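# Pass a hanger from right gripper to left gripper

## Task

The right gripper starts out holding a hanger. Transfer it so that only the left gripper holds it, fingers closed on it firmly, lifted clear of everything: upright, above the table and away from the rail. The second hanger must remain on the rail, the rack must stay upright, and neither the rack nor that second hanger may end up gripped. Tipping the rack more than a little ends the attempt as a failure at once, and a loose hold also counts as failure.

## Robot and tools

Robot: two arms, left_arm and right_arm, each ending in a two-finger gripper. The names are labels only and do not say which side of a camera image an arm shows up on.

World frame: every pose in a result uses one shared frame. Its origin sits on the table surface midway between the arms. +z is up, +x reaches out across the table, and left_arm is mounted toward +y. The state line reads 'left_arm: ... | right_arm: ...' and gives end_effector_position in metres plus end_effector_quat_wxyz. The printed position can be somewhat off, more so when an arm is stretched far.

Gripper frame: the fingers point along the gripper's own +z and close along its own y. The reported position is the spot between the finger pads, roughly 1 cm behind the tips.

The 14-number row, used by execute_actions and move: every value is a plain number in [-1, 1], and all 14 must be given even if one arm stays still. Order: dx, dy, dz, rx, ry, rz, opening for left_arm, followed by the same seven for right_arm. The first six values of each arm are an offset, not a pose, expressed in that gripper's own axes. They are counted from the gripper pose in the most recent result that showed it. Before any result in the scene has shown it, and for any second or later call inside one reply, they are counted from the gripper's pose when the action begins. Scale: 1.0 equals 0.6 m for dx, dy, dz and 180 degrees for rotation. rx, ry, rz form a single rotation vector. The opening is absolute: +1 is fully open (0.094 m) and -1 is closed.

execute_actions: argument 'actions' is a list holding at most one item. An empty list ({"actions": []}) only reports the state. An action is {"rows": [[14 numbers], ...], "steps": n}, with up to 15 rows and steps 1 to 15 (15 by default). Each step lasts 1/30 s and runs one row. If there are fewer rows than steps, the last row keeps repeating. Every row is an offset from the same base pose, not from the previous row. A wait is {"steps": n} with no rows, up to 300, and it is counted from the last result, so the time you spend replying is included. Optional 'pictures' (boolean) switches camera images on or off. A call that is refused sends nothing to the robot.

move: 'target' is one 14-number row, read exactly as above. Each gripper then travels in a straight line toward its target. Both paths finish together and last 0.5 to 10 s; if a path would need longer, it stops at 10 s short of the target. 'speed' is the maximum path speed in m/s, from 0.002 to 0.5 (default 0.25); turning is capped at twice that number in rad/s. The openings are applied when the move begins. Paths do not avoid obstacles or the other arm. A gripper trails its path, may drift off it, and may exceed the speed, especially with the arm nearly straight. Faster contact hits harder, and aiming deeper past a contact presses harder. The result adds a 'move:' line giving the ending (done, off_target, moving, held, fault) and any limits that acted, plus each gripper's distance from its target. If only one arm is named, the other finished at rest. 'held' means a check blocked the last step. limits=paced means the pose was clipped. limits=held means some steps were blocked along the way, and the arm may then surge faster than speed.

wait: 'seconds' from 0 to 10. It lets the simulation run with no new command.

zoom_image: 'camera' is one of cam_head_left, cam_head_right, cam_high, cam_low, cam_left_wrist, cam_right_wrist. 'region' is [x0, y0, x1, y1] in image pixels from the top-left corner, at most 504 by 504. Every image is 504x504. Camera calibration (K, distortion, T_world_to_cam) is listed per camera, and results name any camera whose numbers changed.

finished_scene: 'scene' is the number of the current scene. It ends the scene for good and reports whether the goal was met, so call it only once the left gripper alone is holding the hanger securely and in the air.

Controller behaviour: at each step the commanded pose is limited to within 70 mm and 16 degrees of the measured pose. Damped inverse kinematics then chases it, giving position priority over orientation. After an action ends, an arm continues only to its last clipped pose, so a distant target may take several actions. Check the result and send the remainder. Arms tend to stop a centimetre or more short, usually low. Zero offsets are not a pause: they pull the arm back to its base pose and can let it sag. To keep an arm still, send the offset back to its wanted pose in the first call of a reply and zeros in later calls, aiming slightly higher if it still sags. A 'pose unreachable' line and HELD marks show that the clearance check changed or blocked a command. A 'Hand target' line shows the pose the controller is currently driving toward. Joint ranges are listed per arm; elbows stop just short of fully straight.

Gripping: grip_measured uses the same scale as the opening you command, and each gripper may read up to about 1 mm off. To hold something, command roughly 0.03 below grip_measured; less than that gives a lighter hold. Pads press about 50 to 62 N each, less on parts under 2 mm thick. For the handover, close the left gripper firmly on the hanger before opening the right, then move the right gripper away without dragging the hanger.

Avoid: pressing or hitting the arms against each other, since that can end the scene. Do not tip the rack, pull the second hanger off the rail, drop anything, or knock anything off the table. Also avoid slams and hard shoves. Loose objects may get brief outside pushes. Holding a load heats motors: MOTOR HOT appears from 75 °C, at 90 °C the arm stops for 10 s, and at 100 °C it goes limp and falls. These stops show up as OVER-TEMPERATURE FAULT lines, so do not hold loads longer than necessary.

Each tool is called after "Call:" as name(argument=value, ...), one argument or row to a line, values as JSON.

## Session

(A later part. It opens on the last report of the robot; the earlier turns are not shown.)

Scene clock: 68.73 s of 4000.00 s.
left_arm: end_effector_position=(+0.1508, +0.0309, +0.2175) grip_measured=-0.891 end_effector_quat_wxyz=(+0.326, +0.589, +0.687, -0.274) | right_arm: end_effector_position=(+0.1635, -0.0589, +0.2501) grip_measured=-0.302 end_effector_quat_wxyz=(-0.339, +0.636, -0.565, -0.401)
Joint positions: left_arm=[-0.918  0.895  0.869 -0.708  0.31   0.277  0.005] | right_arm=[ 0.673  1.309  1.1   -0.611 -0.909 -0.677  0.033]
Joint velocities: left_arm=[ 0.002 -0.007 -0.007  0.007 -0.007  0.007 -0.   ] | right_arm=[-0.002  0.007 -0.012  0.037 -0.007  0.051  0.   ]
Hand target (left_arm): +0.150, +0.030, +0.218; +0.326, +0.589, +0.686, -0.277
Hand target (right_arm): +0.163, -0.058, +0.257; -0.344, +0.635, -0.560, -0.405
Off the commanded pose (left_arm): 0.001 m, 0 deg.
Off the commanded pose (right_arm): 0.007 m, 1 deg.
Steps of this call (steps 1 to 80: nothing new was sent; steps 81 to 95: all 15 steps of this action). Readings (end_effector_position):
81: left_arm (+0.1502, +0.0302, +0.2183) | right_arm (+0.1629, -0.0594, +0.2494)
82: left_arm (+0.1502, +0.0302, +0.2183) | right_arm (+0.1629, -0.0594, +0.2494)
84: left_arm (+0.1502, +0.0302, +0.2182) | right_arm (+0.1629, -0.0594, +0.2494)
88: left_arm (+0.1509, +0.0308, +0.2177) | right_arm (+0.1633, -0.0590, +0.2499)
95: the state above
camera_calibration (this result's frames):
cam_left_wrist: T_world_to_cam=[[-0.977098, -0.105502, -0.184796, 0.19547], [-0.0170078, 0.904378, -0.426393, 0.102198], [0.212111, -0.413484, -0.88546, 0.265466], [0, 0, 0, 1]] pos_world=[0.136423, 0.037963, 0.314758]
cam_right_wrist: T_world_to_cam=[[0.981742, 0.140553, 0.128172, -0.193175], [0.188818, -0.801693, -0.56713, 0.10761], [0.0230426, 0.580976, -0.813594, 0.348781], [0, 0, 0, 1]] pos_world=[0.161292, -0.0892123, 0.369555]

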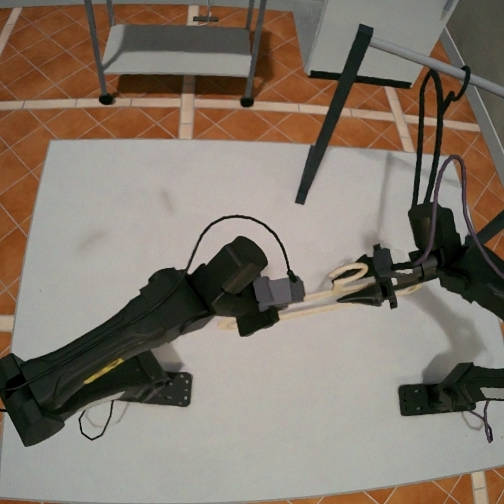

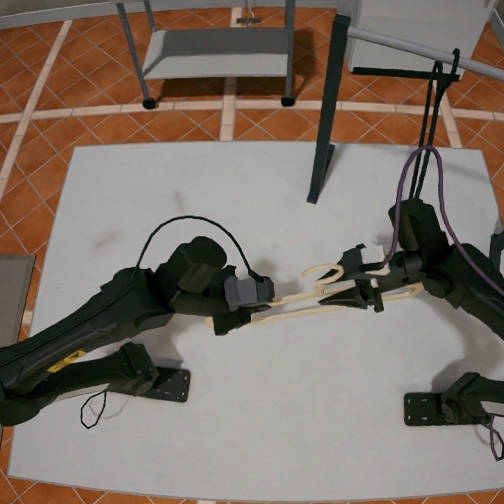

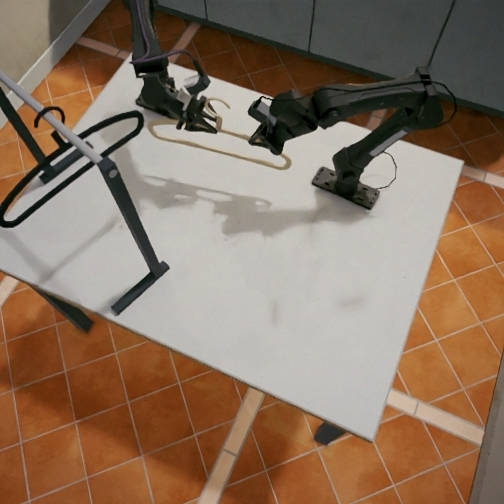

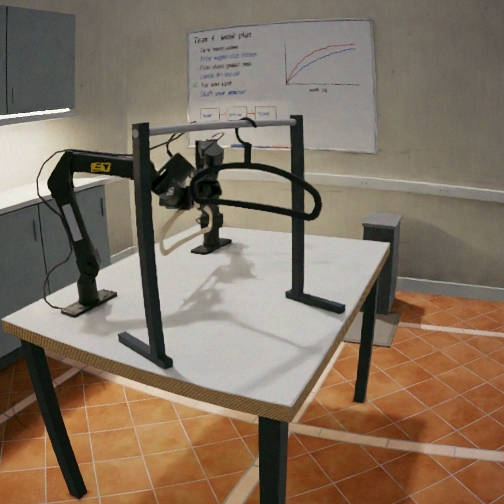

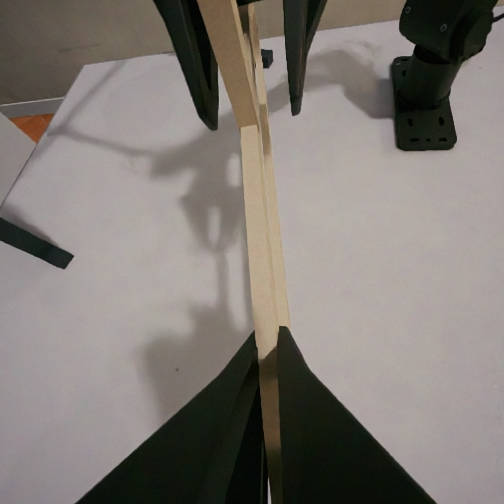

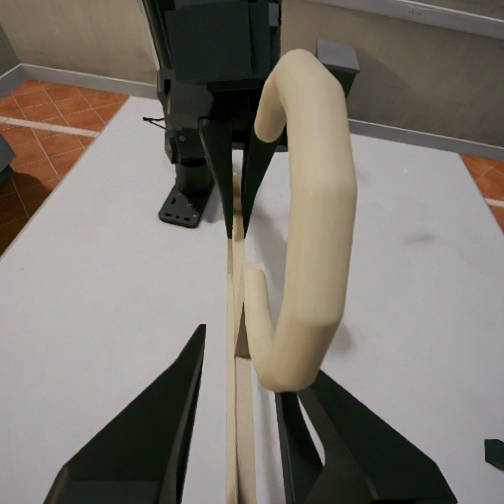

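Call:
move(
  target=[0.075,0,-0.09,0,0,0,-0.93, -0.04,0,-0.075,0,0,0,0],
  speed=0.15,
)

Scene clock: 73.20 s of 4000.00 s.
left_arm: end_effector_position=(+0.1451, +0.1000, +0.2119) grip_measured=-0.891 end_effector_quat_wxyz=(+0.318, +0.587, +0.697, -0.262) | right_arm: end_effector_position=(+0.1686, -0.0858, +0.2815) grip_measured=-0.002 end_effector_quat_wxyz=(-0.334, +0.637, -0.572, -0.394)
Joint positions: left_arm=[-0.621  0.702  0.841 -0.988  0.496  0.506  0.005] | right_arm=[ 0.578  1.309  1.259 -0.887 -0.954 -0.808  0.047]
Joint velocities: left_arm=[-0.007 -0.002  0.002  0.007  0.007  0.037 -0.   ] | right_arm=[-0.007  0.007 -0.012 -0.095 -0.037 -0.007 -0.   ]
Hand target (left_arm): +0.140, +0.100, +0.217; +0.326, +0.589, +0.687, -0.273
Hand target (right_arm): +0.168, -0.087, +0.292; -0.340, +0.636, -0.565, -0.401
Off the commanded pose (left_arm): 0.008 m, 2 deg.
Off the commanded pose (right_arm): 0.010 m, 1 deg.
After step 90, 0.30 s passed at rest.
move: done
camera_calibration (this result's frames):
cam_left_wrist: T_world_to_cam=[[-0.976025, -0.117057, -0.1835, 0.196939], [-0.0347043, 0.915978, -0.399725, 0.0329806], [0.214873, -0.383774, -0.89808, 0.289579], [0, 0, 0, 1]] pos_world=[0.131139, 0.103977, 0.309387]
cam_right_wrist: T_world_to_cam=[[0.982953, 0.135912, 0.123817, -0.197743], [0.182025, -0.814173, -0.551353, 0.0985133], [0.0258726, 0.564492, -0.825033, 0.391196], [0, 0, 0, 1]] pos_world=[0.166318, -0.113745, 0.401549]

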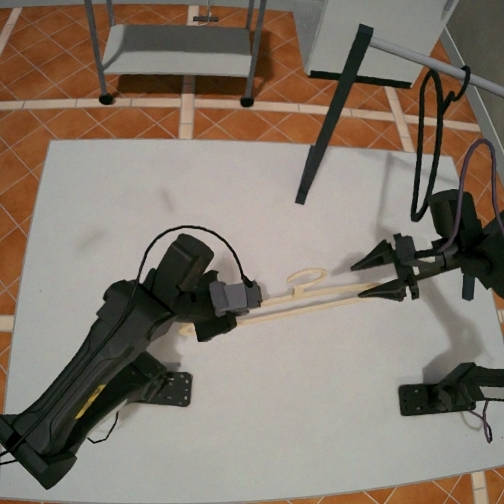

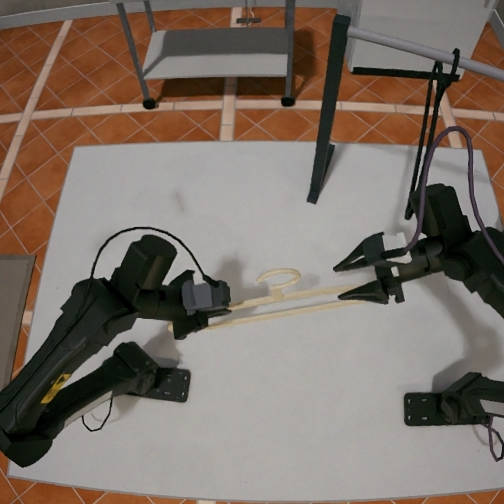

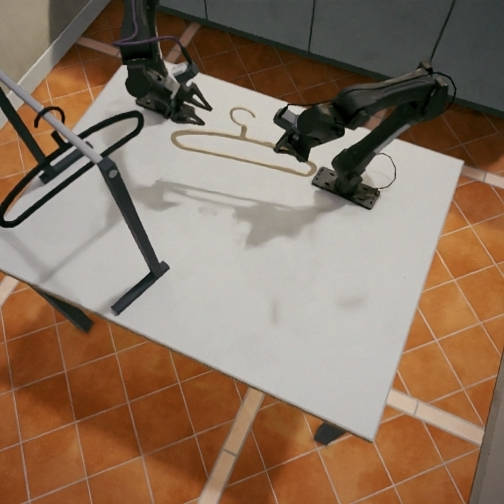

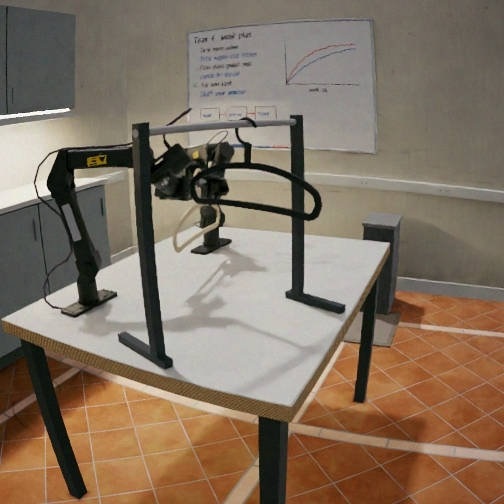

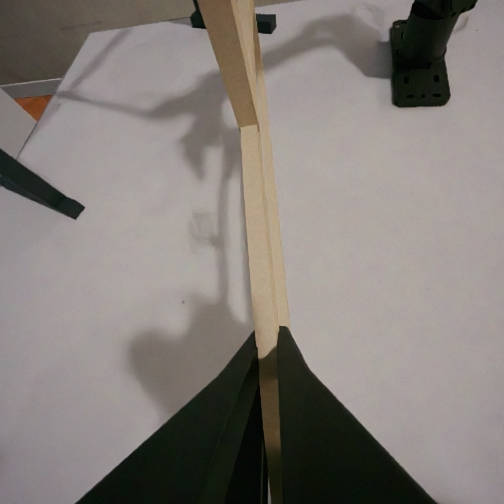

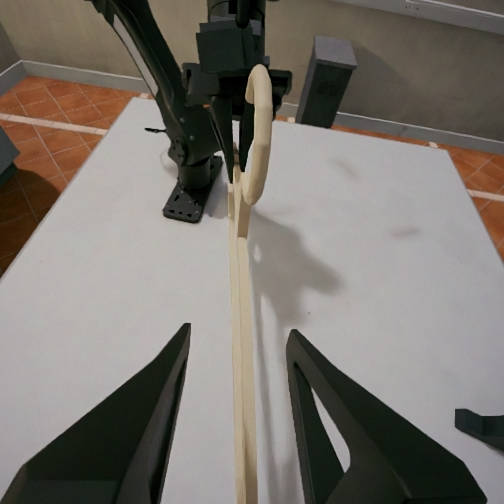

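Call:
move(
  target=[0.075,0.197,-0.204,-0.25,0.003,-0.22,-0.93, -0.04,0.12,-0.02,0.05,0,0.025,0],
  speed=0.25,
)

Scene clock: 79.80 s of 4000.00 s.
left_arm: end_effector_position=(+0.2328, +0.2392, +0.2495) grip_measured=-0.889 end_effector_quat_wxyz=(+0.396, +0.167, +0.900, -0.071) | right_arm: end_effector_position=(+0.1023, -0.0905, +0.3089) grip_measured=-0.002 end_effector_quat_wxyz=(-0.360, +0.588, -0.629, -0.358)
Joint positions: left_arm=[-0.076  0.633  0.998 -1.119  0.149  0.144  0.005] | right_arm=[ 0.848  0.991  1.147 -0.793 -0.622 -0.376  0.047]
Joint velocities: left_arm=[-0.007  0.002  0.002 -0.037 -0.066 -0.022 -0.   ] | right_arm=[-0.012  0.002  0.007 -0.051  0.037  0.007 -0.   ]
Hand target (left_arm): +0.240, +0.240, +0.260; +0.407, +0.160, +0.896, -0.069
Hand target (right_arm): +0.097, -0.093, +0.310; -0.364, +0.589, -0.626, -0.359
Off the commanded pose (left_arm): 0.013 m, 1 deg.
Off the commanded pose (right_arm): 0.006 m, 1 deg.
After step 90, 1.00 s passed at rest.
move: off_target (left_arm)
camera_calibration (this result's frames):
cam_left_wrist: T_world_to_cam=[[-0.405107, -0.896567, -0.179044, 0.358078], [-0.81207, 0.442826, -0.380063, 0.212856], [0.420037, -0.00857023, -0.907466, 0.222767], [0, 0, 0, 1]] pos_world=[0.224343, 0.228692, 0.347164]
cam_right_wrist: T_world_to_cam=[[0.991808, -0.0343308, 0.123037, -0.151448], [0.0371739, -0.843941, -0.535147, 0.128956], [0.122208, 0.535337, -0.835751, 0.408905], [0, 0, 0, 1]] pos_world=[0.0954418, -0.11527, 0.429387]

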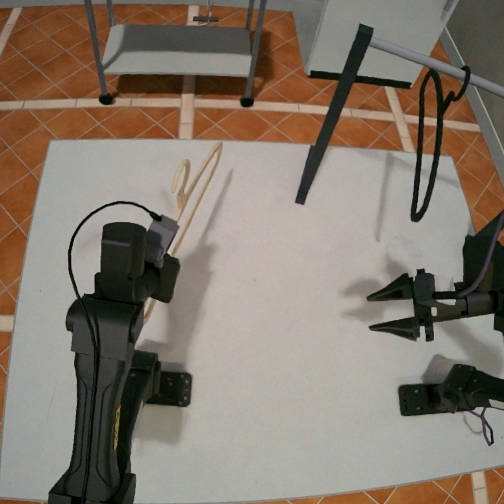

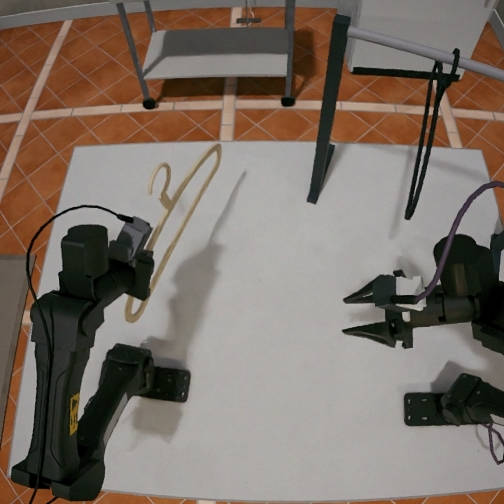

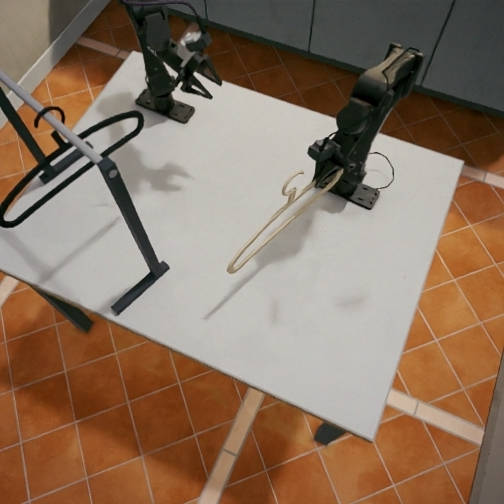

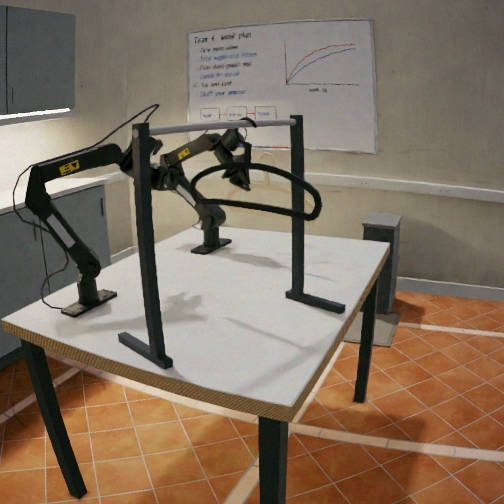

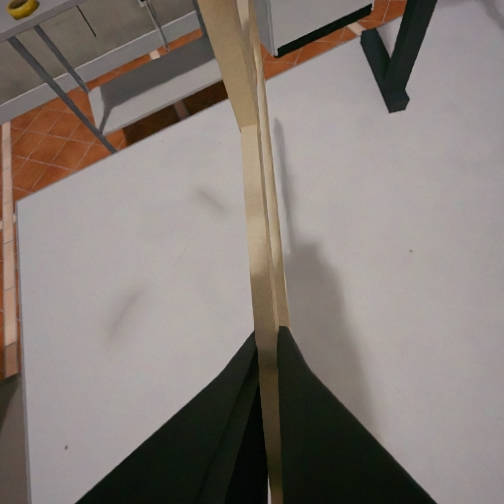

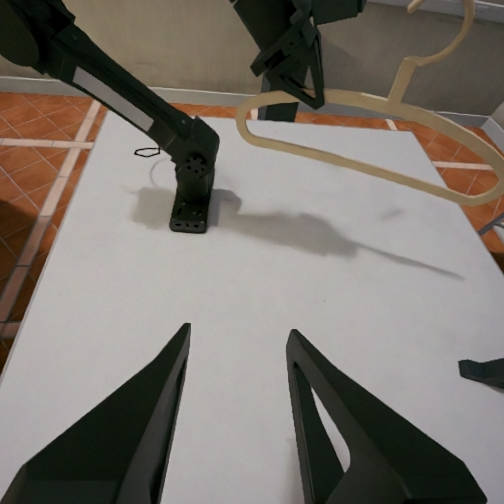

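No slip, upright, clear.

Call:
finished_scene(
  scene=1,
)

The scene is finished: the task was done.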